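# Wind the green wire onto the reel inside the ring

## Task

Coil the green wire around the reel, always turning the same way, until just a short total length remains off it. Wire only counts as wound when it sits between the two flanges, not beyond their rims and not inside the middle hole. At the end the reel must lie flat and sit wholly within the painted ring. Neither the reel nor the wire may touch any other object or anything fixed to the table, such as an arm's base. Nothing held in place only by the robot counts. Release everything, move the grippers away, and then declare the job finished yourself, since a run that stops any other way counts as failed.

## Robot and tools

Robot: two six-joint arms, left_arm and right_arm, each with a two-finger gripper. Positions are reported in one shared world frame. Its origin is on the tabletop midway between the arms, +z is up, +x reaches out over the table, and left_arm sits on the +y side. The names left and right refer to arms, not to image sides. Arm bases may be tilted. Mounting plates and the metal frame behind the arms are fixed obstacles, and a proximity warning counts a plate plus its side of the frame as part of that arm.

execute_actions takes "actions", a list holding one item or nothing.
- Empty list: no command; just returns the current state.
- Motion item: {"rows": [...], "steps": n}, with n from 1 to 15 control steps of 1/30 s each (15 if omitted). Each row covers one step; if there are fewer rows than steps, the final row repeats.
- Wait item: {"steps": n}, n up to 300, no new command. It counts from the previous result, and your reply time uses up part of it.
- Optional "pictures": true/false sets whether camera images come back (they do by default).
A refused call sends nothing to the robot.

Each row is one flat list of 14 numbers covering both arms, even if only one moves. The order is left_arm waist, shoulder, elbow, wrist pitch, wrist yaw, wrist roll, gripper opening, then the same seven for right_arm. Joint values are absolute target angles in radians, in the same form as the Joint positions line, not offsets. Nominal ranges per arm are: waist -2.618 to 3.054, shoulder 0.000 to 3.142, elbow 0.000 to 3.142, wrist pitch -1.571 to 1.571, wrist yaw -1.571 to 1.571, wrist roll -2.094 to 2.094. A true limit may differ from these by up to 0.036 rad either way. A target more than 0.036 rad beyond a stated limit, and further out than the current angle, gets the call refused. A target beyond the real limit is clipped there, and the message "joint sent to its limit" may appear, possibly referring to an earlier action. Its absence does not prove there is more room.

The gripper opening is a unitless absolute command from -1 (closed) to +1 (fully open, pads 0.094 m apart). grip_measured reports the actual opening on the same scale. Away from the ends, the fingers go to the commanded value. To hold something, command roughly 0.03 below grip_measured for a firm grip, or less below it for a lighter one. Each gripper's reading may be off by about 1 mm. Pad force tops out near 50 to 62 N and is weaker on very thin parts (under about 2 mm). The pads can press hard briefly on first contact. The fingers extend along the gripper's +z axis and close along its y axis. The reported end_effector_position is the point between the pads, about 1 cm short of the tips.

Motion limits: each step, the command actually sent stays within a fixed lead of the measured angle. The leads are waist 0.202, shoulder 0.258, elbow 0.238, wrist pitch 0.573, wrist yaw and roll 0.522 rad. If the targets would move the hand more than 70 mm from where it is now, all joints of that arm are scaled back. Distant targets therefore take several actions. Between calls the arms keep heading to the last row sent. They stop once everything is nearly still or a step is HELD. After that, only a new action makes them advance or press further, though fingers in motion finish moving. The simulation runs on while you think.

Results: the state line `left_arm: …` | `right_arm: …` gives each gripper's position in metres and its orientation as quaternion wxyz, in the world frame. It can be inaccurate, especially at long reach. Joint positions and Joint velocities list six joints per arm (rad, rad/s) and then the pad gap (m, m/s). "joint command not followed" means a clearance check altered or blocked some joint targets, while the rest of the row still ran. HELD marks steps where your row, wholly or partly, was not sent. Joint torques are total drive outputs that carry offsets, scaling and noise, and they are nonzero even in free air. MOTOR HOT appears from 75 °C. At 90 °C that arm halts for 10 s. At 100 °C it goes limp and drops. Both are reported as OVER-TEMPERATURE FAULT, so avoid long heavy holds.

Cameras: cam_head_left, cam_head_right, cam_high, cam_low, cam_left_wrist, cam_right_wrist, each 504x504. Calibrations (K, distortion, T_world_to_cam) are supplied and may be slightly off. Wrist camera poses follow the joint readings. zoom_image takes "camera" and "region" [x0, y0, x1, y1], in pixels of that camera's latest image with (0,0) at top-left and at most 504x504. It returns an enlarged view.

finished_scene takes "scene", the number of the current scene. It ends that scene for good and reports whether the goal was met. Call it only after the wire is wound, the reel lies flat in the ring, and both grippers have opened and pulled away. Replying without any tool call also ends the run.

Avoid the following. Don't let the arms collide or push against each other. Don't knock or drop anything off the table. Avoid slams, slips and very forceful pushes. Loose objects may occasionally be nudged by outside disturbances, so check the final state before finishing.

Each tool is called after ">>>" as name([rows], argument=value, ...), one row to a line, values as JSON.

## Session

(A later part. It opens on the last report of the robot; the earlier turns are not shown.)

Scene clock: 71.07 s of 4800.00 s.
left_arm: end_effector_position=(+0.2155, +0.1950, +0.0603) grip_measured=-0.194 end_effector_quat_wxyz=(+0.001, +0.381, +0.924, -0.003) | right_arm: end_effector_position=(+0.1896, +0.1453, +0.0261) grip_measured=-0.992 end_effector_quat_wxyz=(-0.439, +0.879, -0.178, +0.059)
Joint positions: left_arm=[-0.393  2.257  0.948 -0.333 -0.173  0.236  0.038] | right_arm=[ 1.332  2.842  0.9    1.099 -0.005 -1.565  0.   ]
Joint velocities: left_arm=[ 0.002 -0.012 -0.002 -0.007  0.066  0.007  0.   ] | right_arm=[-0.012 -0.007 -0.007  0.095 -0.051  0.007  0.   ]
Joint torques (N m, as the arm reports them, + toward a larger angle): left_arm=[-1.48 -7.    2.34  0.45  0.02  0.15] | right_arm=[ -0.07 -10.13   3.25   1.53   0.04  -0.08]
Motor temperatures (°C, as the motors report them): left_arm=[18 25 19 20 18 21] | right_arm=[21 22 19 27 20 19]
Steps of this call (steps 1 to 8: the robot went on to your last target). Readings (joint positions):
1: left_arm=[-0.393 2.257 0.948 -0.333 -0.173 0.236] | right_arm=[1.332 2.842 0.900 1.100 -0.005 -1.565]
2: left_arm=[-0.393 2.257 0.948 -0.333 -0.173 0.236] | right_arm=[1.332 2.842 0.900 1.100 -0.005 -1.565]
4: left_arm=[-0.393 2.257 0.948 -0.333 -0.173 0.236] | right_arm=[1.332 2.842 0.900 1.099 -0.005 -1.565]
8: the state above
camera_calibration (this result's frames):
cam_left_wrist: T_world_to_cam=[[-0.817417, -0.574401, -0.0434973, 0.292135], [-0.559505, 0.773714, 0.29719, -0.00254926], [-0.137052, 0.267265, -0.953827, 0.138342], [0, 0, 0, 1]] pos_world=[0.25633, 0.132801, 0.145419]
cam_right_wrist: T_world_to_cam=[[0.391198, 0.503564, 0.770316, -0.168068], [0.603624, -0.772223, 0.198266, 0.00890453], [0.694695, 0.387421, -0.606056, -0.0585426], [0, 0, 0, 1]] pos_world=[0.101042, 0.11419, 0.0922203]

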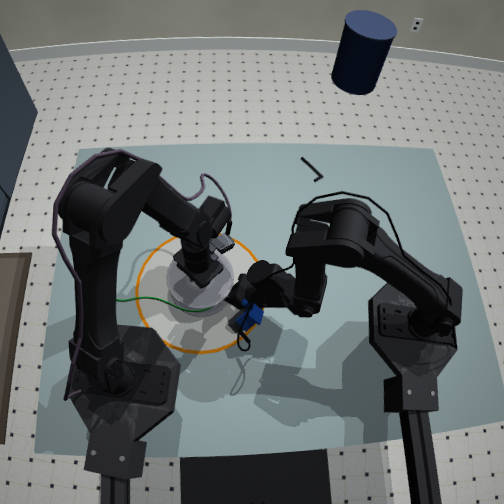

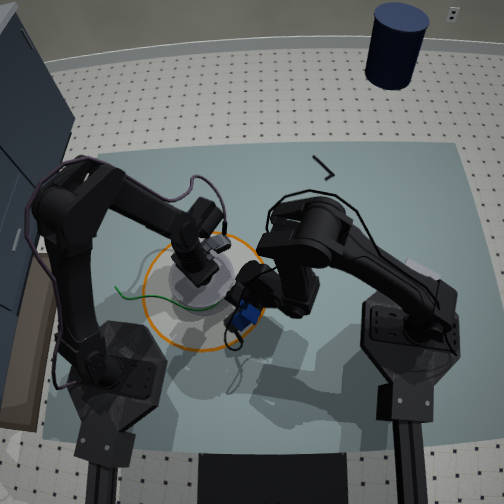

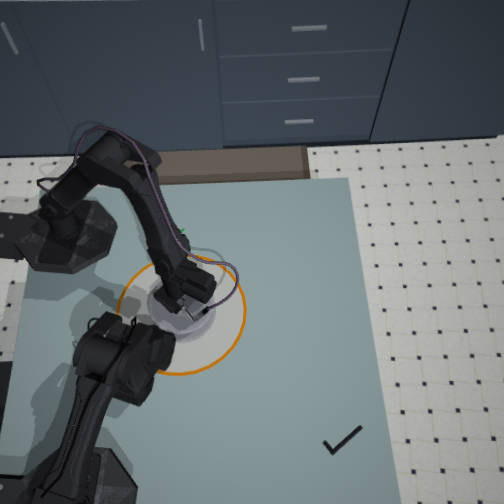

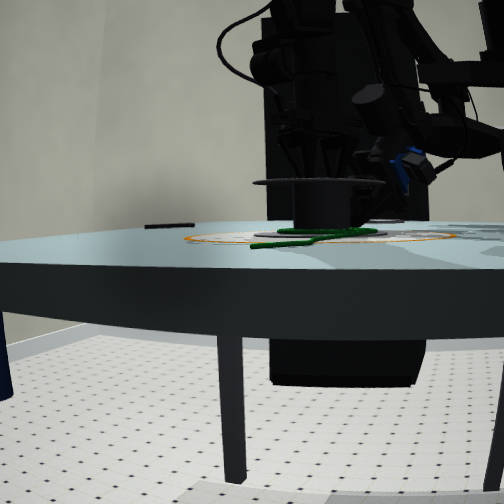

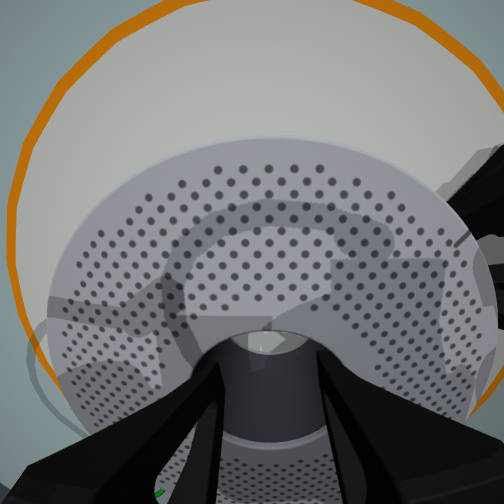

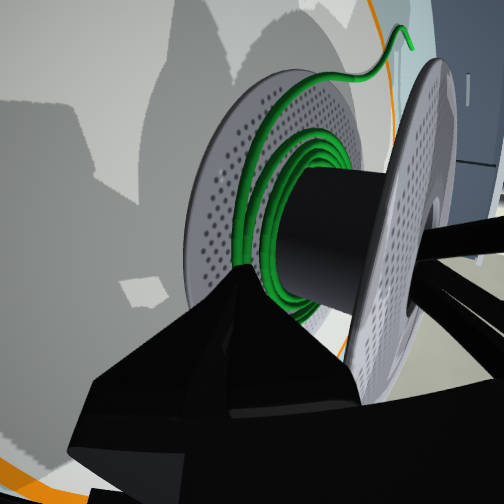

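>>> execute_actions([
  {"rows":[[-0.388,2.26,0.93,-0.33,-0.17,0.25,-0.175,1.326,2.85,0.9,1.13,0,-1.57,-1],[-0.388,2.26,0.93,-0.33,-0.17,0.25,-0.175,1.326,2.85,0.88,1.14,0,-1.57,-1],[-0.388,2.26,0.93,-0.33,-0.17,0.25,-0.175,1.326,2.85,0.87,1.14,0,-1.57,-1],[-0.388,2.26,0.93,-0.33,-0.17,0.25,-0.175,1.326,2.85,0.86,1.14,0,-1.57,-1],[-0.388,2.26,0.93,-0.33,-0.17,0.25,-0.175,1.326,2.85,0.85,1.14,0,-1.57,-1],[-0.388,2.26,0.93,-0.33,-0.17,0.25,-0.175,1.326,2.85,0.84,1.14,0,-1.57,-1],[-0.388,2.26,0.93,-0.33,-0.17,0.25,-0.175,1.326,2.85,0.835,1.14,0,-1.57,-1],[-0.388,2.26,0.93,-0.33,-0.17,0.25,-0.175,1.326,2.85,0.835,1.14,0,-1.57,-1],[-0.388,2.26,0.93,-0.33,-0.17,0.25,-0.175,1.326,2.85,0.835,1.14,0,-1.57,-1],[-0.388,2.26,0.93,-0.33,-0.17,0.25,-0.175,1.326,2.85,0.86,1.07,0,-1.57,-1]],"steps":15},
], pictures=false)

>>> execute_actions([
  {"steps":8},
], pictures=false)

>>> execute_actions([
  {"rows":[[-0.388,2.26,0.93,-0.33,-0.17,0.25,-0.175,1.326,2.85,0.885,1.065,0,-1.57,-1],[-0.388,2.26,0.93,-0.33,-0.17,0.25,-0.175,1.326,2.85,0.89,1.06,0,-1.57,-1],[-0.388,2.26,0.93,-0.33,-0.17,0.25,-0.175,1.326,2.85,0.895,1.06,0,-1.57,-1],[-0.388,2.26,0.93,-0.33,-0.17,0.25,-0.175,1.326,2.85,0.9,1.06,0,-1.57,-1],[-0.388,2.26,0.93,-0.33,-0.17,0.25,-0.175,1.326,2.85,0.905,1.055,0,-1.57,-1],[-0.388,2.26,0.93,-0.33,-0.17,0.25,-0.175,1.326,2.85,0.91,1.055,0,-1.57,-1],[-0.388,2.26,0.93,-0.33,-0.17,0.25,-0.175,1.326,2.85,0.915,1.055,0,-1.57,-1],[-0.388,2.26,0.93,-0.33,-0.17,0.25,-0.175,1.326,2.85,0.92,1.055,0,-1.57,-1],[-0.388,2.26,0.93,-0.33,-0.17,0.25,-0.175,1.326,2.85,0.925,1.055,0,-1.57,-1],[-0.388,2.26,0.93,-0.33,-0.17,0.25,-0.175,1.326,2.85,0.93,1.055,0,-1.57,-1]],"steps":15},
])

Scene clock: 78.23 s of 4800.00 s.
left_arm: end_effector_position=(+0.2155, +0.1950, +0.0603) grip_measured=-0.194 end_effector_quat_wxyz=(+0.001, +0.381, +0.924, -0.003) | right_arm: end_effector_position=(+0.1850, +0.1340, +0.0220) grip_measured=-0.992 end_effector_quat_wxyz=(-0.430, +0.883, -0.179, +0.057)
Joint positions: left_arm=[-0.393  2.257  0.948 -0.333 -0.173  0.236  0.038] | right_arm=[ 1.332  2.842  0.863  1.117 -0.005 -1.565  0.   ]
Joint velocities: left_arm=[ 0.002 -0.007  0.002  0.022  0.051  0.007 -0.001] | right_arm=[-0.012  0.002  0.002 -0.022 -0.066 -0.007 -0.001]
Joint torques (N m, as the arm reports them, + toward a larger angle): left_arm=[-1.15 -6.77  2.    0.41  0.01  0.17] | right_arm=[ -0.04 -10.75   1.01   1.33   0.04  -0.08]
Motor temperatures (°C, as the motors report them): left_arm=[18 25 19 20 18 21] | right_arm=[21 22 19 27 20 19]
Steps of this call (steps 1 to 15: the robot went on to your last target; steps 16 to 90: nothing new was sent; then 3.67 s passed at rest; steps 91 to 105: all 15 steps of this action). Readings (joint positions):
91: left_arm=[-0.393 2.257 0.948 -0.333 -0.173 0.236] | right_arm=[1.332 2.842 0.900 1.101 -0.005 -1.565]
92: left_arm=[-0.393 2.257 0.948 -0.333 -0.173 0.236] | right_arm=[1.332 2.842 0.900 1.104 -0.005 -1.565]
94: left_arm=[-0.393 2.257 0.948 -0.333 -0.173 0.236] | right_arm=[1.332 2.842 0.900 1.113 -0.005 -1.565]
98: left_arm=[-0.393 2.257 0.948 -0.333 -0.173 0.236] | right_arm=[1.332 2.842 0.873 1.129 -0.005 -1.565]
105: the state above

Scene clock: 78.50 s of 4800.00 s.
left_arm: end_effector_position=(+0.2155, +0.1950, +0.0603) grip_measured=-0.194 end_effector_quat_wxyz=(+0.001, +0.381, +0.924, -0.003) | right_arm: end_effector_position=(+0.1850, +0.1340, +0.0220) grip_measured=-0.992 end_effector_quat_wxyz=(-0.430, +0.883, -0.179, +0.057)
Joint positions: left_arm=[-0.393  2.257  0.948 -0.333 -0.173  0.236  0.038] | right_arm=[ 1.332  2.842  0.863  1.117 -0.005 -1.565  0.   ]
Joint velocities: left_arm=[-0.007 -0.012  0.007 -0.037  0.037 -0.051 -0.   ] | right_arm=[-0.002  0.002  0.027  0.007  0.007  0.051 -0.001]
Joint torques (N m, as the arm reports them, + toward a larger angle): left_arm=[-1.2  -6.99  2.1   0.44 -0.01  0.15] | right_arm=[ -0.02 -10.75   1.06   1.34   0.03  -0.07]
Motor temperatures (°C, as the motors report them): left_arm=[18 25 19 20 18 21] | right_arm=[21 22 19 27 20 19]
Steps of this call (steps 1 to 8: the robot went on to your last target). Readings (joint positions):
1: left_arm=[-0.393 2.257 0.948 -0.333 -0.173 0.236] | right_arm=[1.332 2.842 0.863 1.117 -0.005 -1.565]
2: left_arm=[-0.393 2.257 0.948 -0.333 -0.173 0.236] | right_arm=[1.332 2.842 0.863 1.117 -0.005 -1.565]
4: left_arm=[-0.393 2.257 0.948 -0.333 -0.173 0.236] | right_arm=[1.332 2.842 0.863 1.117 -0.005 -1.565]
8: the state above

Scene clock: 79.00 s of 4800.00 s.
left_arm: end_effector_position=(+0.2155, +0.1950, +0.0603) grip_measured=-0.194 end_effector_quat_wxyz=(+0.001, +0.381, +0.924, -0.003) | right_arm: end_effector_position=(+0.1893, +0.1448, +0.0243) grip_measured=-0.992 end_effector_quat_wxyz=(-0.434, +0.881, -0.178, +0.058)
Joint positions: left_arm=[-0.393  2.257  0.948 -0.333 -0.173  0.236  0.038] | right_arm=[ 1.332  2.842  0.903  1.086 -0.005 -1.565  0.   ]
Joint velocities: left_arm=[ 0.002  0.007  0.007 -0.022  0.037 -0.007 -0.001] | right_arm=[ 0.002 -0.002  0.002 -0.081  0.007 -0.051  0.001]
Joint torques (N m, as the arm reports them, + toward a larger angle): left_arm=[-1.26 -6.78  2.09  0.45  0.05  0.18] | right_arm=[ -0.03 -10.97   3.36   1.55   0.03  -0.07]
Motor temperatures (°C, as the motors report them): left_arm=[18 25 19 20 18 21] | right_arm=[21 22 19 27 20 19]
Steps of this call (steps 1 to 15: all 15 steps of this action). Readings (joint positions):
1: left_arm=[-0.393 2.257 0.948 -0.333 -0.173 0.236] | right_arm=[1.332 2.842 0.863 1.117 -0.005 -1.565]
2: left_arm=[-0.393 2.257 0.948 -0.333 -0.173 0.236] | right_arm=[1.332 2.842 0.863 1.117 -0.005 -1.565]
4: left_arm=[-0.393 2.257 0.948 -0.333 -0.173 0.236] | right_arm=[1.332 2.842 0.864 1.116 -0.005 -1.565]
8: left_arm=[-0.393 2.257 0.948 -0.333 -0.173 0.236] | right_arm=[1.332 2.842 0.884 1.100 -0.005 -1.565]
15: the state above
camera_calibration (this result's frames):
cam_left_wrist: T_world_to_cam=[[-0.817417, -0.574401, -0.0434973, 0.292135], [-0.559505, 0.773714, 0.29719, -0.00254926], [-0.137052, 0.267265, -0.953827, 0.138342], [0, 0, 0, 1]] pos_world=[0.25633, 0.132801, 0.145419]
cam_right_wrist: T_world_to_cam=[[0.393309, 0.510709, 0.764516, -0.167584], [0.604782, -0.770018, 0.203251, 0.00838159], [0.692493, 0.382425, -0.611723, -0.0579624], [0, 0, 0, 1]] pos_world=[0.100982, 0.114207, 0.0909599]

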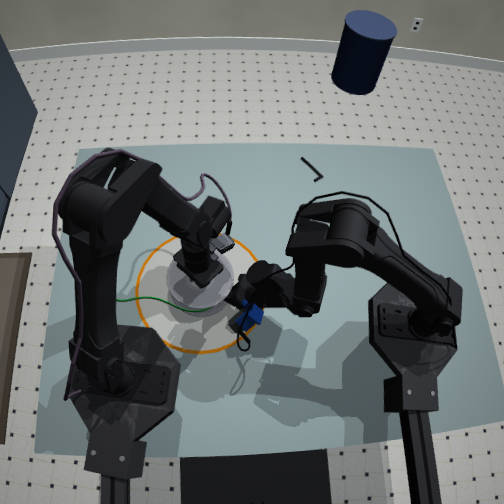

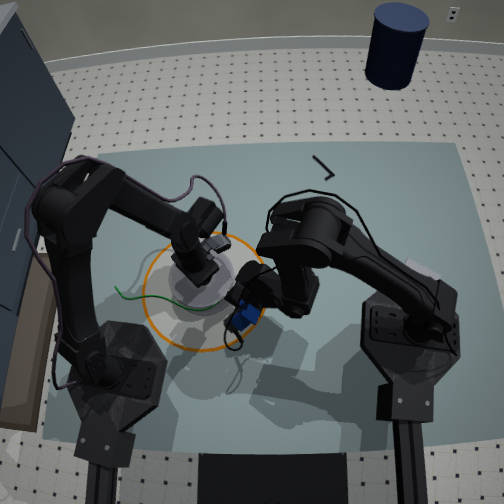

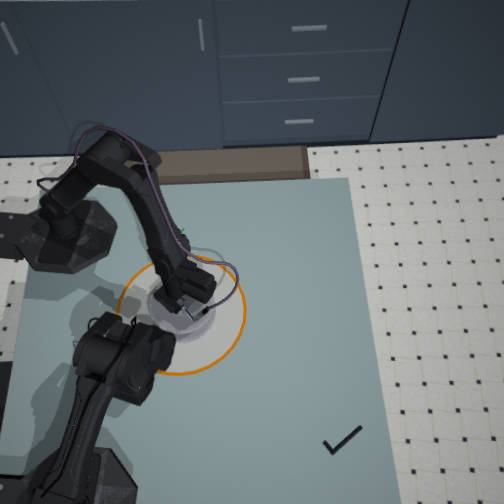

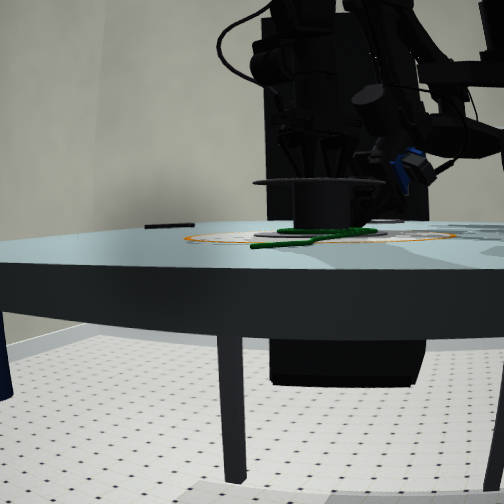

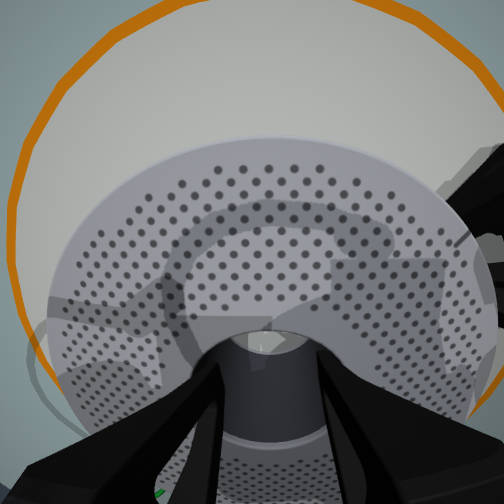

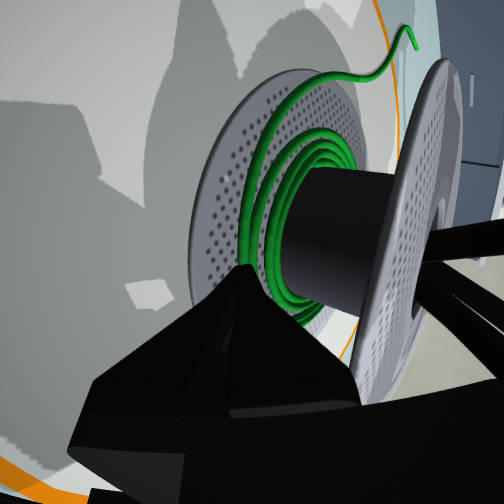

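Start rotating and see.

>>> execute_actions([
  {"rows":[[-0.388,2.26,0.93,-0.33,-0.17,0.15,-0.175,1.326,2.85,0.915,1.055,0,-1.57,-1],[-0.388,2.26,0.93,-0.33,-0.17,0.05,-0.175,1.326,2.85,0.915,1.055,0,-1.57,-1],[-0.388,2.26,0.93,-0.33,-0.17,-0.05,-0.175,1.326,2.85,0.915,1.055,0,-1.57,-1],[-0.388,2.26,0.93,-0.33,-0.17,-0.15,-0.175,1.326,2.85,0.915,1.055,0,-1.57,-1],[-0.388,2.26,0.93,-0.33,-0.17,-0.25,-0.175,1.326,2.85,0.915,1.055,0,-1.57,-1],[-0.388,2.26,0.93,-0.33,-0.17,-0.35,-0.175,1.326,2.85,0.915,1.055,0,-1.57,-1],[-0.388,2.26,0.93,-0.33,-0.17,-0.45,-0.175,1.326,2.85,0.915,1.055,0,-1.57,-1],[-0.388,2.26,0.93,-0.33,-0.17,-0.6,-0.175,1.326,2.85,0.915,1.055,0,-1.57,-1]],"steps":15},
])

Scene clock: 83.23 s of 4800.00 s.
left_arm: end_effector_position=(+0.2155, +0.1950, +0.0603) grip_measured=-0.193 end_effector_quat_wxyz=(+0.000, +0.025, +1.000, -0.003) | right_arm: end_effector_position=(+0.1890, +0.1440, +0.0232) grip_measured=-0.992 end_effector_quat_wxyz=(-0.432, +0.882, -0.179, +0.057)
Joint positions: left_arm=[-0.393  2.257  0.948 -0.333 -0.173 -0.496  0.038] | right_arm=[ 1.332  2.842  0.903  1.081 -0.005 -1.565  0.   ]
Joint velocities: left_arm=[ 0.002  0.012 -0.002 -0.007 -0.022 -0.608 -0.   ] | right_arm=[-0.002 -0.022 -0.007 -0.022  0.037  0.051 -0.001]
Joint torques (N m, as the arm reports them, + toward a larger angle): left_arm=[-1.38 -6.75  1.96  0.45  0.   -0.21] | right_arm=[ -0.03 -10.99   2.27   1.54   0.04  -0.07]
Motor temperatures (°C, as the motors report them): left_arm=[18 25 19 20 18 21] | right_arm=[21 22 19 27 20 19]
Steps of this call (steps 1 to 15: the robot went on to your last target; steps 16 to 90: nothing new was sent; then 0.73 s passed at rest; steps 91 to 105: all 15 steps of this action). Readings (joint positions):
91: left_arm=[-0.393 2.257 0.948 -0.333 -0.173 0.227] | right_arm=[1.332 2.842 0.903 1.081 -0.005 -1.565]
92: left_arm=[-0.393 2.257 0.948 -0.333 -0.173 0.202] | right_arm=[1.332 2.842 0.903 1.081 -0.005 -1.565]
94: left_arm=[-0.393 2.257 0.948 -0.333 -0.173 0.108] | right_arm=[1.332 2.842 0.903 1.081 -0.005 -1.565]
98: left_arm=[-0.393 2.257 0.948 -0.333 -0.173 -0.187] | right_arm=[1.332 2.842 0.903 1.081 -0.005 -1.565]
105: the state above
camera_calibration (this result's frames):
cam_left_wrist: T_world_to_cam=[[-0.224261, -0.973676, -0.0407676, 0.241998], [-0.932056, 0.202083, 0.300724, 0.189003], [-0.284569, 0.105438, -0.95284, 0.201633], [0, 0, 0, 1]] pos_world=[0.28781, 0.176173, 0.145152]
cam_right_wrist: T_world_to_cam=[[0.394767, 0.514871, 0.760965, -0.166968], [0.60541, -0.768771, 0.206082, 0.00785005], [0.691113, 0.379342, -0.615194, -0.0572967], [0, 0, 0, 1]] pos_world=[0.10076, 0.113737, 0.0901908]

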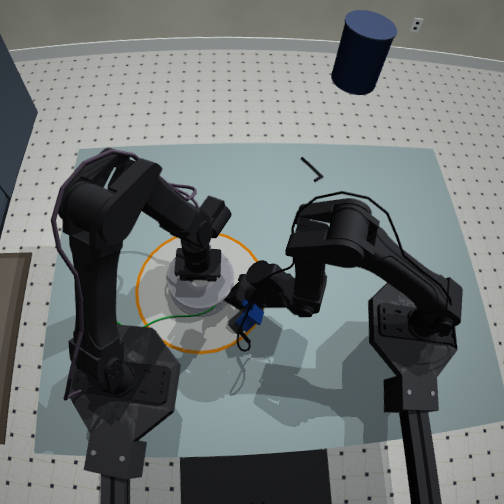

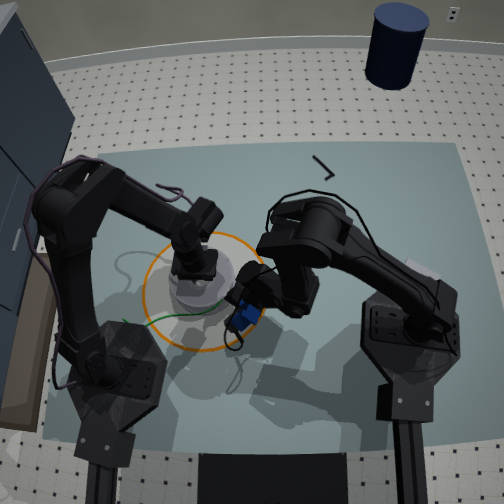

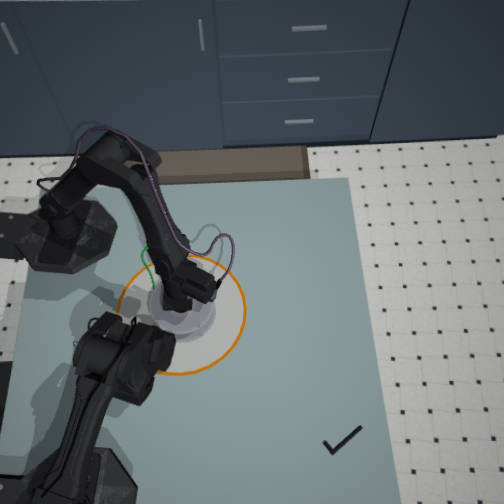

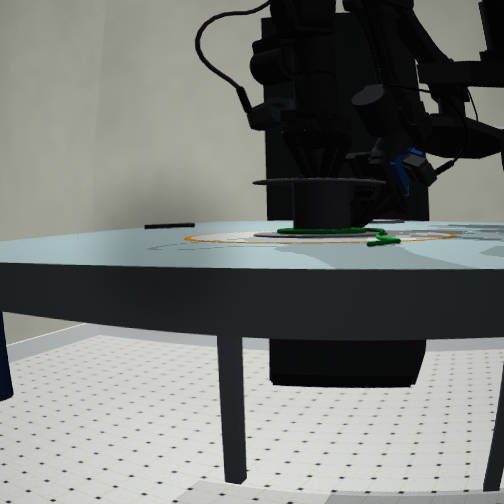

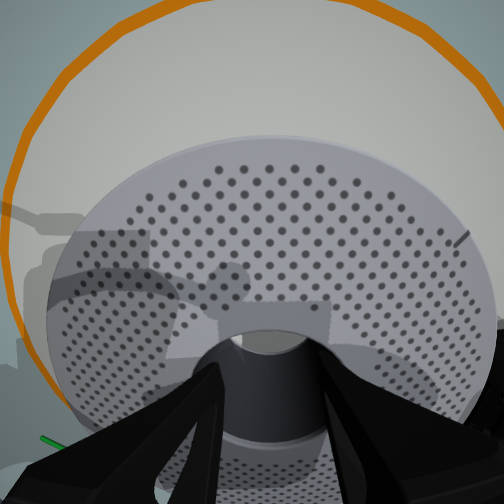

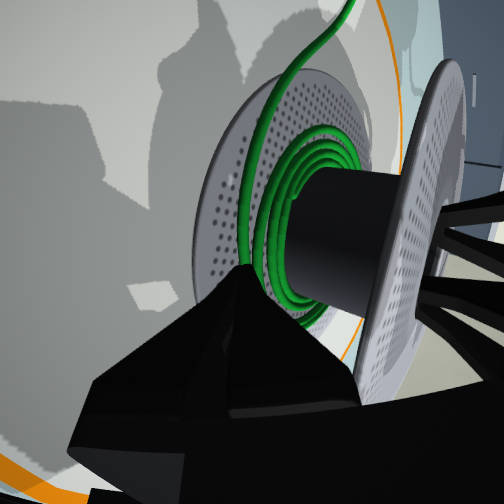

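>>> execute_actions([
  {"rows":[[-0.388,2.26,0.93,-0.33,-0.17,-0.65,-0.175,1.326,2.85,0.93,1.04,0,-1.57,-1],[-0.388,2.26,0.93,-0.33,-0.17,-0.7,-0.175,1.326,2.85,0.935,1.03,0,-1.57,-1],[-0.388,2.26,0.93,-0.33,-0.17,-0.78,-0.175,1.326,2.85,0.94,1.03,0,-1.57,-1],[-0.388,2.26,0.93,-0.33,-0.17,-0.86,-0.175,1.326,2.85,0.945,1.03,0,-1.57,-1],[-0.388,2.26,0.93,-0.33,-0.17,-0.94,-0.175,1.326,2.85,0.95,1.03,0,-1.57,-1],[-0.388,2.26,0.93,-0.33,-0.17,-1.02,-0.175,1.326,2.85,0.95,1.03,0,-1.57,-1],[-0.388,2.26,0.93,-0.33,-0.17,-1.12,-0.175,1.326,2.85,0.95,1.03,0,-1.57,-1],[-0.388,2.26,0.93,-0.33,-0.17,-1.22,-0.175,1.326,2.85,0.95,1.03,0,-1.57,-1],[-0.388,2.26,0.93,-0.33,-0.17,-1.32,-0.175,1.326,2.85,0.95,1.03,0,-1.57,-1],[-0.388,2.26,0.93,-0.33,-0.17,-1.42,-0.175,1.326,2.85,0.95,1.03,0,-1.57,-1],[-0.388,2.26,0.93,-0.33,-0.17,-2.06,-0.175,1.326,2.85,0.94,1.035,0,-1.57,-1]],"steps":15},
], pictures=false)

>>> execute_actions([
  {"steps":14},
])

>>> execute_actions([
  {"rows":[[-0.388,2.26,0.93,-0.33,-0.17,-2.06,-0.4,1.326,2.85,0.94,1.035,0,-1.57,-1],[-0.388,2.26,0.93,-0.33,-0.17,-2.06,-0.4,1.326,2.85,0.94,1.035,0,-1.57,-1],[-0.388,2.26,0.93,-0.33,-0.17,-2.06,-0.4,1.326,2.85,0.94,1.035,0,-1.57,-1],[-0.388,2.26,0.93,-0.33,-0.17,-2.06,-0.4,1.326,2.85,0.94,1.035,0,-1.57,-1],[-0.388,2.26,0.93,-0.33,-0.17,0.25,-0.4,1.326,2.85,0.94,1.035,0,-1.57,-1]],"steps":15},
], pictures=false)

Scene clock: 91.03 s of 4800.00 s.
left_arm: end_effector_position=(+0.2144, +0.1959, +0.0605) grip_measured=-0.192 end_effector_quat_wxyz=(-0.002, -0.466, +0.885, -0.000) | right_arm: end_effector_position=(+0.1946, +0.1474, +0.0237) grip_measured=-0.992 end_effector_quat_wxyz=(-0.431, +0.881, -0.183, +0.064)
Joint positions: left_arm=[-0.393  2.256  0.948 -0.339 -0.174 -1.515  0.038] | right_arm=[ 1.328  2.842  0.923  1.062  0.01  -1.565  0.   ]
Joint velocities: left_arm=[-0.022 -0.027  0.002 -0.007  0.007 -2.674 -0.   ] | right_arm=[-0.037 -0.012  0.002 -0.007  0.125  0.037  0.   ]
Joint torques (N m, as the arm reports them, + toward a larger angle): left_arm=[-1.35 -6.72  1.97  0.48  0.06 -0.34] | right_arm=[  0.53 -11.23   2.77   1.54  -0.25  -0.07]
Motor temperatures (°C, as the motors report them): left_arm=[18 26 19 20 18 21] | right_arm=[21 23 19 27 20 19]
Steps of this call (steps 1 to 30: the robot went on to your last target; steps 31 to 100: nothing new was sent; then 3.97 s passed at rest; steps 101 to 115: all 15 steps of this action). Readings (joint positions):
101: left_arm=[-0.393 2.257 0.948 -0.333 -0.173 -0.583] | right_arm=[1.332 2.842 0.903 1.079 -0.005 -1.565]
102: left_arm=[-0.393 2.257 0.948 -0.333 -0.173 -0.598] | right_arm=[1.332 2.842 0.903 1.077 -0.004 -1.565]
104: left_arm=[-0.393 2.257 0.948 -0.333 -0.173 -0.662] | right_arm=[1.332 2.842 0.906 1.076 -0.003 -1.565]
108: left_arm=[-0.393 2.257 0.948 -0.333 -0.173 -0.893] | right_arm=[1.332 2.842 0.922 1.065 -0.003 -1.565]
115: the state above

Scene clock: 91.50 s of 4800.00 s.
left_arm: end_effector_position=(+0.2135, +0.1969, +0.0605) grip_measured=-0.192 end_effector_quat_wxyz=(+0.002, +0.665, -0.747, -0.003) | right_arm: end_effector_position=(+0.1983, +0.1459, +0.0235) grip_measured=-0.992 end_effector_quat_wxyz=(-0.430, +0.880, -0.188, +0.071)
Joint positions: left_arm=[-0.393  2.256  0.948 -0.345 -0.176 -2.003  0.038] | right_arm=[ 1.325  2.842  0.923  1.062  0.024 -1.565  0.   ]
Joint velocities: left_arm=[ 0.007 -0.002  0.002 -0.022  0.022 -0.168  0.   ] | right_arm=[ 0.007 -0.022  0.007  0.066 -0.007 -0.007  0.001]
Joint torques (N m, as the arm reports them, + toward a larger angle): left_arm=[-1.2  -6.87  2.03  0.59  0.04 -0.38] | right_arm=[  0.59 -11.18   2.73   1.53  -0.25  -0.08]
Motor temperatures (°C, as the motors report them): left_arm=[18 26 19 20 18 21] | right_arm=[21 23 19 27 20 19]
Steps of this call (steps 1 to 14: the robot went on to your last target). Readings (joint positions):
1: left_arm=[-0.393 2.256 0.948 -0.340 -0.175 -1.609] | right_arm=[1.327 2.842 0.923 1.062 0.012 -1.565]
2: left_arm=[-0.393 2.256 0.948 -0.341 -0.175 -1.692] | right_arm=[1.326 2.842 0.923 1.062 0.014 -1.565]
4: left_arm=[-0.393 2.256 0.948 -0.343 -0.176 -1.813] | right_arm=[1.325 2.842 0.923 1.062 0.018 -1.565]
8: left_arm=[-0.393 2.256 0.948 -0.344 -0.176 -1.939] | right_arm=[1.325 2.842 0.923 1.062 0.022 -1.565]
14: the state above
camera_calibration (this result's frames):
cam_left_wrist: T_world_to_cam=[[0.956125, -0.28782, -0.054641, -0.142793], [-0.258805, -0.91723, 0.302836, 0.263159], [-0.137281, -0.275408, -0.951475, 0.244517], [0, 0, 0, 1]] pos_world=[0.238202, 0.267621, 0.145155]
cam_right_wrist: T_world_to_cam=[[0.39823, 0.507683, 0.763983, -0.171561], [0.579442, -0.784888, 0.219538, 0.0107607], [0.711097, 0.355258, -0.606739, -0.0649238], [0, 0, 0, 1]] pos_world=[0.108253, 0.118609, 0.0893158]

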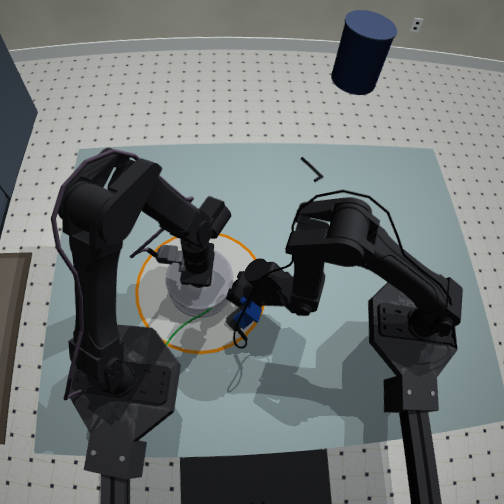

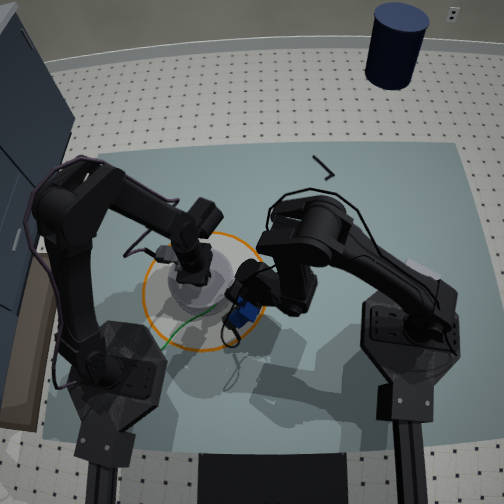

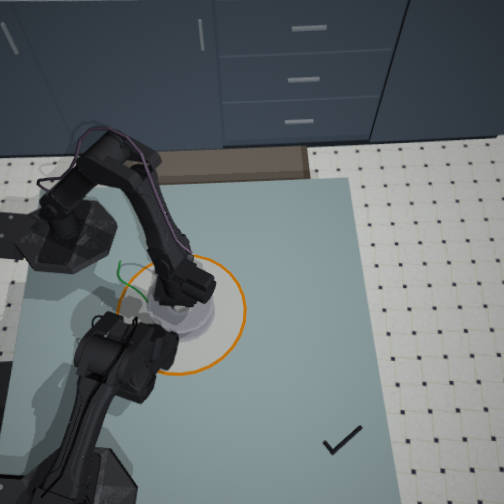

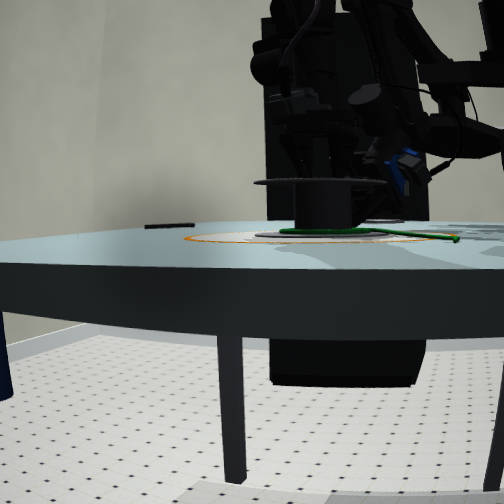

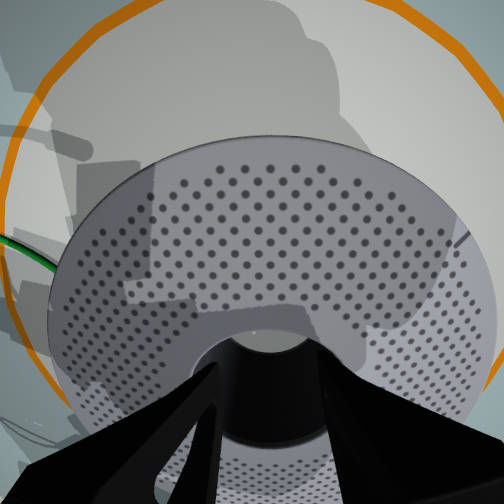

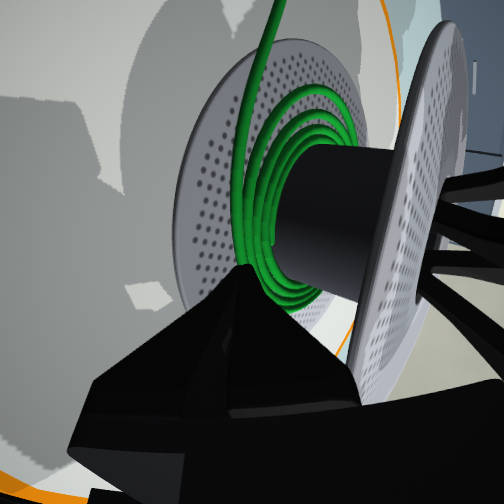

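Scene clock: 92.00 s of 4800.00 s.
left_arm: end_effector_position=(+0.2139, +0.1961, +0.0601) grip_measured=-0.398 end_effector_quat_wxyz=(-0.003, -0.211, +0.978, -0.000) | right_arm: end_effector_position=(+0.1975, +0.1461, +0.0234) grip_measured=-0.992 end_effector_quat_wxyz=(-0.430, +0.881, -0.187, +0.069)
Joint positions: left_arm=[-0.393  2.257  0.948 -0.34  -0.174 -0.972  0.028] | right_arm=[ 1.325  2.842  0.923  1.062  0.019 -1.565  0.   ]
Joint velocities: left_arm=[ 0.007 -0.017  0.007  0.037 -0.007  2.747 -0.001] | right_arm=[ 0.007 -0.017 -0.017  0.022  0.066 -0.037  0.001]
Joint torques (N m, as the arm reports them, + toward a larger angle): left_arm=[-1.39 -6.78  2.09  0.52  0.02  0.06] | right_arm=[  0.59 -11.1    2.77   1.53  -0.22  -0.07]
Motor temperatures (°C, as the motors report them): left_arm=[18 26 19 20 18 21] | right_arm=[21 23 19 27 20 19]
Steps of this call (steps 1 to 15: all 15 steps of this action). Readings (joint positions):
1: left_arm=[-0.393 2.256 0.948 -0.344 -0.175 -2.010] | right_arm=[1.325 2.842 0.923 1.062 0.024 -1.565]
2: left_arm=[-0.393 2.257 0.948 -0.341 -0.175 -2.018] | right_arm=[1.325 2.842 0.923 1.062 0.022 -1.565]
4: left_arm=[-0.393 2.257 0.948 -0.341 -0.175 -2.030] | right_arm=[1.325 2.842 0.923 1.062 0.021 -1.565]
8: left_arm=[-0.393 2.257 0.948 -0.340 -0.174 -1.660] | right_arm=[1.325 2.842 0.923 1.062 0.019 -1.565]
15: the state above

>>> execute_actions([
  {"rows":[[-0.388,2.26,0.93,-0.33,-0.17,0.25,-0.4,1.326,2.85,0.895,1.08,0,-1.57,-1],[-0.388,2.26,0.93,-0.33,-0.17,0.25,-0.4,1.326,2.85,0.885,1.09,0,-1.57,-1],[-0.388,2.26,0.93,-0.33,-0.17,0.25,-0.3,1.326,2.85,0.878,1.095,0,-1.57,-1],[-0.388,2.26,0.93,-0.33,-0.17,0.25,-0.25,1.326,2.85,0.878,1.095,0,-1.57,-1],[-0.388,2.26,0.93,-0.33,-0.17,0.25,-0.22,1.326,2.85,0.878,1.095,0,-1.57,-1],[-0.388,2.26,0.93,-0.33,-0.17,0.25,-0.2,1.326,2.85,0.878,1.095,0,-1.57,-1],[-0.388,2.26,0.93,-0.33,-0.17,0.25,-0.175,1.326,2.85,0.878,1.095,0,-1.57,-1],[-0.388,2.26,0.93,-0.33,-0.17,0.25,-0.175,1.326,2.85,0.878,1.095,0,-1.57,-1],[-0.388,2.26,0.93,-0.33,-0.17,0.25,-0.175,1.326,2.85,0.905,1.06,0,-1.57,-1],[-0.388,2.26,0.93,-0.33,-0.17,0.25,-0.175,1.326,2.85,0.905,1.06,0,-1.57,-1],[-0.388,2.26,0.93,-0.33,-0.17,0.15,-0.175,1.326,2.85,0.905,1.06,0,-1.57,-1],[-0.388,2.26,0.93,-0.33,-0.17,0.0,-0.175,1.326,2.85,0.905,1.06,0,-1.57,-1],[-0.388,2.26,0.93,-0.33,-0.17,-2.06,-0.175,1.326,2.85,0.905,1.06,0,-1.57,-1]],"steps":15},
], pictures=false)

>>> execute_actions([
  {"steps":30},
])

>>> execute_actions([
  {"rows":[[-0.388,2.26,0.93,-0.33,-0.17,-2.06,-0.4,1.326,2.85,0.905,1.06,0,-1.57,-1],[-0.388,2.26,0.93,-0.33,-0.17,-2.06,-0.4,1.326,2.85,0.905,1.06,0,-1.57,-1],[-0.388,2.26,0.93,-0.33,-0.17,-2.06,-0.4,1.326,2.85,0.905,1.06,0,-1.57,-1],[-0.388,2.26,0.93,-0.33,-0.17,-2.06,-0.4,1.326,2.85,0.905,1.06,0,-1.57,-1],[-0.388,2.26,0.93,-0.33,-0.17,0.25,-0.4,1.326,2.85,0.905,1.06,0,-1.57,-1]],"steps":15},
], pictures=false)

Scene clock: 100.00 s of 4800.00 s.
left_arm: end_effector_position=(+0.2135, +0.1966, +0.0605) grip_measured=-0.192 end_effector_quat_wxyz=(-0.004, +0.233, +0.972, -0.001) | right_arm: end_effector_position=(+0.1950, +0.1415, +0.0228) grip_measured=-0.992 end_effector_quat_wxyz=(-0.430, +0.881, -0.186, +0.067)
Joint positions: left_arm=[-0.393  2.256  0.948 -0.344 -0.175 -0.077  0.038] | right_arm=[ 1.325  2.842  0.903  1.08   0.016 -1.565  0.   ]
Joint velocities: left_arm=[-0.012 -0.012 -0.007 -0.037 -0.037 -2.747  0.001] | right_arm=[-0.002  0.017  0.007 -0.022  0.037  0.007 -0.001]
Joint torques (N m, as the arm reports them, + toward a larger angle): left_arm=[-1.15 -7.03  2.22  0.54 -0.04 -0.28] | right_arm=[  0.58 -10.92   1.58   1.6   -0.19  -0.07]
Motor temperatures (°C, as the motors report them): left_arm=[18 26 19 20 18 21] | right_arm=[21 23 19 27 20 19]
Steps of this call (steps 1 to 45: the robot went on to your last target; steps 46 to 110: nothing new was sent; then 3.83 s passed at rest; steps 111 to 125: all 15 steps of this action). Readings (joint positions):
111: left_arm=[-0.393 2.257 0.948 -0.340 -0.174 0.242] | right_arm=[1.325 2.842 0.923 1.062 0.019 -1.565]
112: left_arm=[-0.393 2.257 0.948 -0.340 -0.174 0.242] | right_arm=[1.325 2.842 0.922 1.065 0.019 -1.565]
114: left_arm=[-0.393 2.257 0.948 -0.340 -0.175 0.242] | right_arm=[1.325 2.842 0.913 1.074 0.017 -1.565]
118: left_arm=[-0.393 2.256 0.948 -0.343 -0.175 0.242] | right_arm=[1.325 2.842 0.903 1.080 0.016 -1.565]
125: the state above

Scene clock: 101.00 s of 4800.00 s.
left_arm: end_effector_position=(+0.2132, +0.1961, +0.0605) grip_measured=-0.192 end_effector_quat_wxyz=(+0.004, +0.668, -0.744, -0.002) | right_arm: end_effector_position=(+0.1950, +0.1415, +0.0228) grip_measured=-0.992 end_effector_quat_wxyz=(-0.430, +0.881, -0.186, +0.067)
Joint positions: left_arm=[-0.393  2.256  0.948 -0.344 -0.171 -2.012  0.038] | right_arm=[ 1.325  2.842  0.903  1.08   0.016 -1.565  0.   ]
Joint velocities: left_arm=[ 0.022  0.007  0.007  0.066  0.007 -0.154 -0.001] | right_arm=[-0.012 -0.022 -0.007  0.007 -0.066 -0.022 -0.001]
Joint torques (N m, as the arm reports them, + toward a larger angle): left_arm=[-1.28 -6.66  2.11  0.52  0.03 -0.34] | right_arm=[  0.47 -10.99   1.6    1.6   -0.19  -0.07]
Motor temperatures (°C, as the motors report them): left_arm=[18 26 19 20 18 21] | right_arm=[21 23 19 27 20 19]
Steps of this call (steps 1 to 30: the robot went on to your last target). Readings (joint positions):
1: left_arm=[-0.393 2.256 0.948 -0.344 -0.175 -0.173] | right_arm=[1.325 2.842 0.903 1.080 0.016 -1.565]
2: left_arm=[-0.393 2.256 0.948 -0.344 -0.174 -0.268] | right_arm=[1.325 2.842 0.903 1.080 0.016 -1.565]
4: left_arm=[-0.393 2.256 0.948 -0.344 -0.174 -0.458] | right_arm=[1.325 2.842 0.903 1.080 0.016 -1.565]
8: left_arm=[-0.393 2.256 0.948 -0.344 -0.173 -0.839] | right_arm=[1.325 2.842 0.903 1.080 0.016 -1.565]
30: the state above
camera_calibration (this result's frames):
cam_left_wrist: T_world_to_cam=[[0.958778, -0.27876, -0.0551202, -0.145082], [-0.249365, -0.918409, 0.307151, 0.260319], [-0.136244, -0.280745, -0.950063, 0.245004], [0, 0, 0, 1]] pos_world=[0.237396, 0.26742, 0.144815]
cam_right_wrist: T_world_to_cam=[[0.398975, 0.509947, 0.762085, -0.167948], [0.58556, -0.781261, 0.21622, 0.00778712], [0.705647, 0.35998, -0.610308, -0.0609543], [0, 0, 0, 1]] pos_world=[0.10546, 0.113671, 0.0891061]

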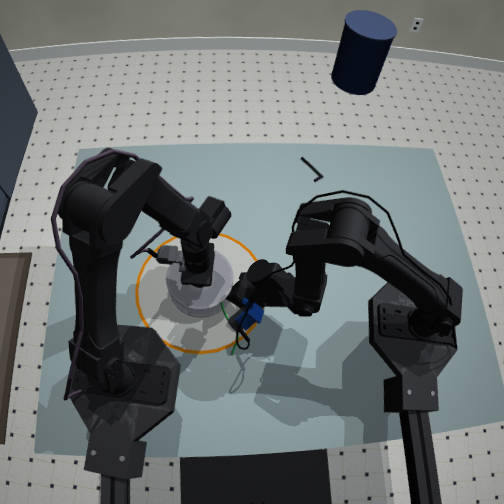

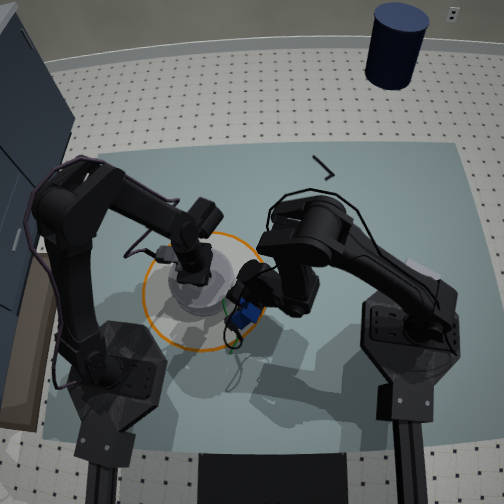

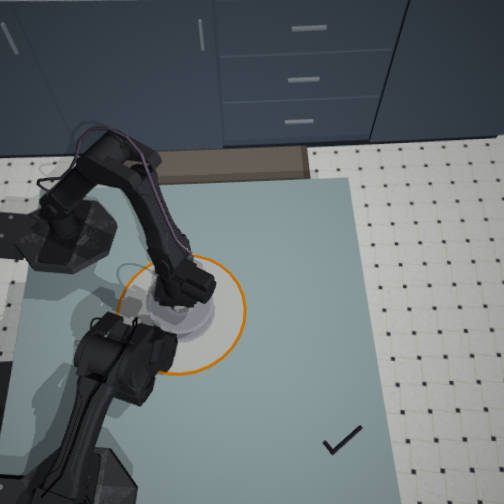

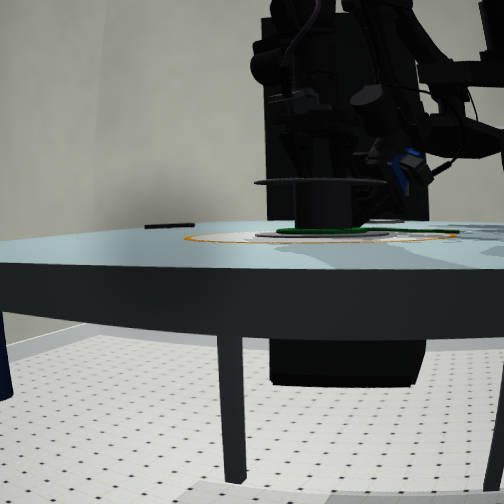

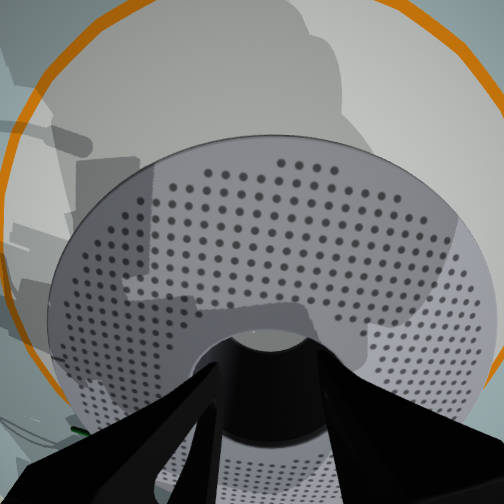

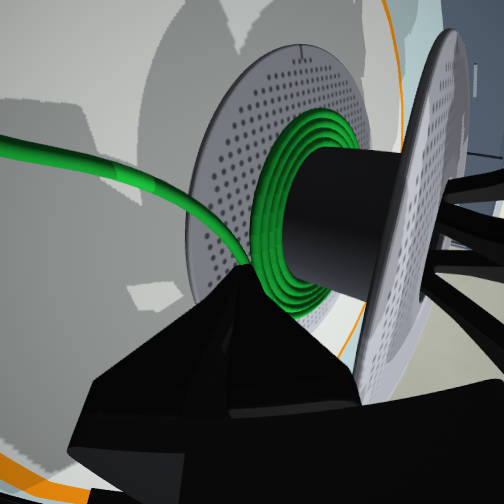

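Scene clock: 101.50 s of 4800.00 s.
left_arm: end_effector_position=(+0.2135, +0.1957, +0.0600) grip_measured=-0.398 end_effector_quat_wxyz=(-0.004, -0.213, +0.977, -0.001) | right_arm: end_effector_position=(+0.1950, +0.1415, +0.0228) grip_measured=-0.992 end_effector_quat_wxyz=(-0.430, +0.881, -0.186, +0.067)
Joint positions: left_arm=[-0.393  2.258  0.948 -0.34  -0.171 -0.976  0.028] | right_arm=[ 1.325  2.842  0.903  1.08   0.016 -1.565  0.   ]
Joint velocities: left_arm=[-0.002 -0.002 -0.007  0.022 -0.051  2.835 -0.   ] | right_arm=[ 0.007  0.002  0.007 -0.051 -0.037 -0.066  0.   ]
Joint torques (N m, as the arm reports them, + toward a larger angle): left_arm=[-1.23 -7.01  2.07  0.56 -0.06  0.05] | right_arm=[  0.61 -10.98   1.59   1.6   -0.18  -0.07]
Motor temperatures (°C, as the motors report them): left_arm=[18 26 19 20 18 21] | right_arm=[21 23 19 27 20 19]
Steps of this call (steps 1 to 15: all 15 steps of this action). Readings (joint positions):
1: left_arm=[-0.393 2.256 0.948 -0.343 -0.171 -2.018] | right_arm=[1.325 2.842 0.903 1.080 0.016 -1.565]
2: left_arm=[-0.393 2.257 0.948 -0.341 -0.171 -2.025] | right_arm=[1.325 2.842 0.903 1.080 0.016 -1.565]
4: left_arm=[-0.393 2.258 0.948 -0.340 -0.171 -2.035] | right_arm=[1.325 2.842 0.903 1.080 0.016 -1.565]
8: left_arm=[-0.393 2.258 0.948 -0.340 -0.171 -1.664] | right_arm=[1.325 2.842 0.903 1.080 0.016 -1.565]
15: the state above

Coil is tight now. Another stroke.

>>> execute_actions([
  {"rows":[[-0.388,2.26,0.93,-0.33,-0.17,0.25,-0.3,1.326,2.85,0.905,1.06,0,-1.57,-1],[-0.388,2.26,0.93,-0.33,-0.17,0.25,-0.25,1.326,2.85,0.905,1.06,0,-1.57,-1],[-0.388,2.26,0.93,-0.33,-0.17,0.25,-0.22,1.326,2.85,0.905,1.06,0,-1.57,-1],[-0.388,2.26,0.93,-0.33,-0.17,0.25,-0.2,1.326,2.85,0.905,1.06,0,-1.57,-1],[-0.388,2.26,0.93,-0.33,-0.17,0.25,-0.175,1.326,2.85,0.905,1.06,0,-1.57,-1],[-0.388,2.26,0.93,-0.33,-0.17,0.25,-0.175,1.326,2.85,0.905,1.06,0,-1.57,-1],[-0.388,2.26,0.93,-0.33,-0.17,0.25,-0.175,1.326,2.85,0.905,1.06,0,-1.57,-1],[-0.388,2.26,0.93,-0.33,-0.17,0.1,-0.175,1.326,2.85,0.905,1.06,0,-1.57,-1],[-0.388,2.26,0.93,-0.33,-0.17,-1.8,-0.175,1.326,2.85,0.905,1.06,0,-1.57,-1]],"steps":15},
], pictures=false)

>>> execute_actions([
  {"steps":24},
])

Scene clock: 104.97 s of 4800.00 s.
left_arm: end_effector_position=(+0.2131, +0.1960, +0.0602) grip_measured=-0.195 end_effector_quat_wxyz=(-0.005, +0.064, +0.998, -0.002) | right_arm: end_effector_position=(+0.1950, +0.1415, +0.0228) grip_measured=-0.992 end_effector_quat_wxyz=(-0.430, +0.881, -0.186, +0.067)
Joint positions: left_arm=[-0.393  2.257  0.948 -0.343 -0.171 -0.419  0.038] | right_arm=[ 1.325  2.842  0.903  1.08   0.016 -1.565  0.   ]
Joint velocities: left_arm=[-0.007 -0.002  0.007 -0.037 -0.081 -2.645 -0.   ] | right_arm=[-0.032  0.007  0.012  0.022 -0.037  0.037  0.001]
Joint torques (N m, as the arm reports them, + toward a larger angle): left_arm=[-1.27 -6.81  1.99  0.54  0.   -0.29] | right_arm=[  0.51 -11.     1.68   1.62  -0.25  -0.07]
Motor temperatures (°C, as the motors report them): left_arm=[18 26 19 20 18 21] | right_arm=[21 23 19 27 20 19]
Steps of this call (steps 1 to 45: the robot went on to your last target; steps 46 to 89: nothing new was sent; steps 90 to 104: all 15 steps of this action). Readings (joint positions):
90: left_arm=[-0.393 2.258 0.948 -0.340 -0.171 0.241] | right_arm=[1.325 2.842 0.903 1.080 0.016 -1.565]
91: left_arm=[-0.393 2.258 0.948 -0.340 -0.171 0.241] | right_arm=[1.325 2.842 0.903 1.080 0.016 -1.565]
93: left_arm=[-0.393 2.258 0.948 -0.340 -0.171 0.241] | right_arm=[1.325 2.842 0.903 1.080 0.016 -1.565]
97: left_arm=[-0.393 2.257 0.948 -0.342 -0.171 0.225] | right_arm=[1.325 2.842 0.903 1.080 0.016 -1.565]
104: the state above

Scene clock: 105.77 s of 4800.00 s.
left_arm: end_effector_position=(+0.2129, +0.1957, +0.0602) grip_measured=-0.194 end_effector_quat_wxyz=(-0.006, -0.567, +0.824, +0.001) | right_arm: end_effector_position=(+0.1950, +0.1415, +0.0228) grip_measured=-0.992 end_effector_quat_wxyz=(-0.430, +0.881, -0.186, +0.067)
Joint positions: left_arm=[-0.393  2.257  0.948 -0.343 -0.169 -1.753  0.038] | right_arm=[ 1.325  2.842  0.903  1.08   0.016 -1.565  0.   ]
Joint velocities: left_arm=[-0.002 -0.002  0.007  0.007 -0.007 -0.11  -0.   ] | right_arm=[-0.002 -0.017 -0.032  0.066  0.037 -0.081  0.001]
Joint torques (N m, as the arm reports them, + toward a larger angle): left_arm=[-1.23 -6.85  2.    0.53 -0.06 -0.35] | right_arm=[  0.5  -11.02   1.64   1.6   -0.18  -0.07]
Motor temperatures (°C, as the motors report them): left_arm=[18 26 19 20 18 21] | right_arm=[21 23 19 27 20 19]
Steps of this call (steps 1 to 24: the robot went on to your last target). Readings (joint positions):
1: left_arm=[-0.393 2.257 0.948 -0.343 -0.171 -0.514] | right_arm=[1.325 2.842 0.903 1.080 0.016 -1.565]
2: left_arm=[-0.393 2.257 0.948 -0.343 -0.171 -0.608] | right_arm=[1.325 2.842 0.903 1.080 0.016 -1.565]
4: left_arm=[-0.393 2.257 0.948 -0.343 -0.170 -0.797] | right_arm=[1.325 2.842 0.903 1.080 0.016 -1.565]
8: left_arm=[-0.393 2.257 0.948 -0.343 -0.169 -1.174] | right_arm=[1.325 2.842 0.903 1.080 0.016 -1.565]
24: the state above
camera_calibration (this result's frames):
cam_left_wrist: T_world_to_cam=[[0.855116, -0.515628, -0.0538911, -0.0765392], [-0.476281, -0.822387, 0.311184, 0.289283], [-0.204775, -0.240431, -0.94882, 0.25118], [0, 0, 0, 1]] pos_world=[0.254665, 0.258829, 0.144179]
cam_right_wrist: T_world_to_cam=[[0.398975, 0.509947, 0.762085, -0.167948], [0.58556, -0.781261, 0.21622, 0.00778712], [0.705647, 0.35998, -0.610308, -0.0609543], [0, 0, 0, 1]] pos_world=[0.10546, 0.113671, 0.0891061]

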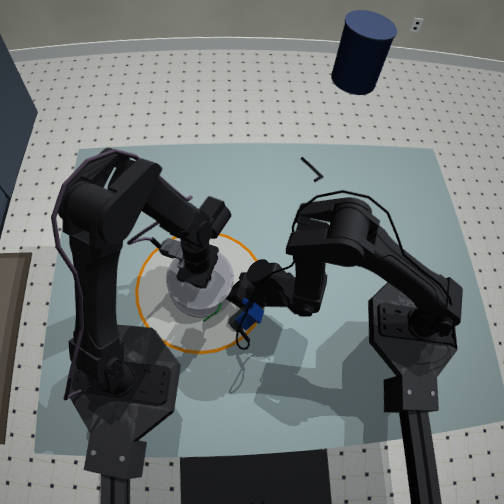

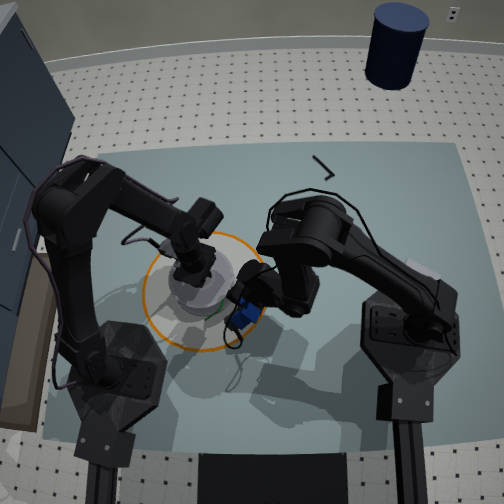

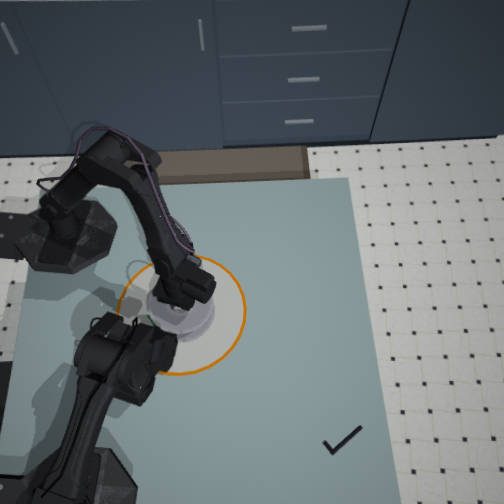

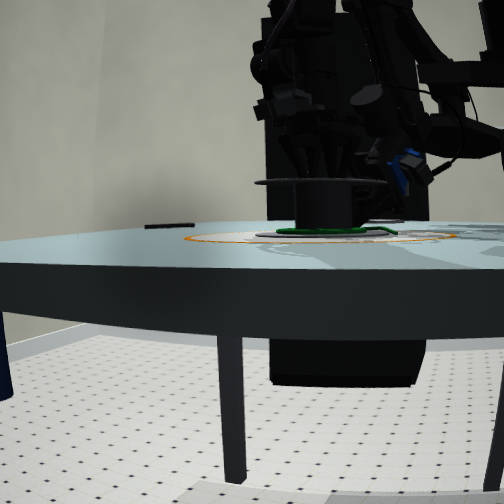

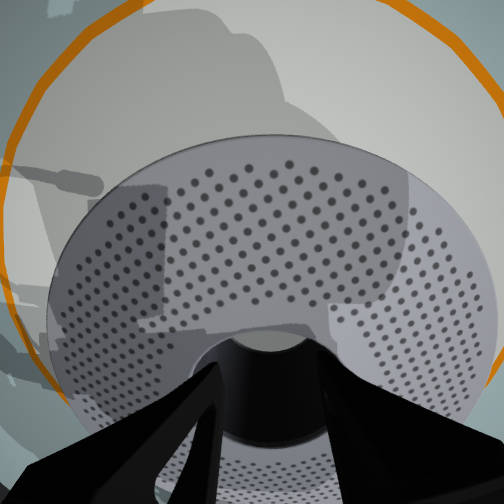

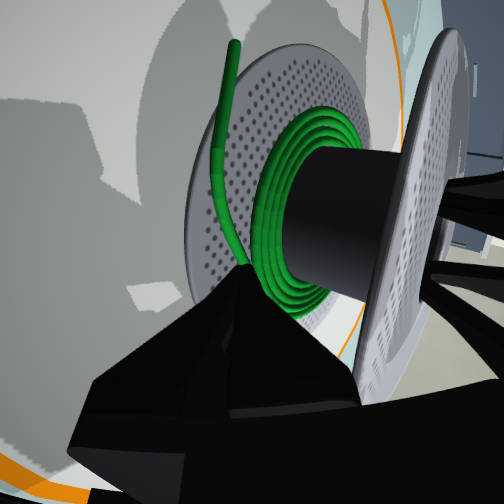

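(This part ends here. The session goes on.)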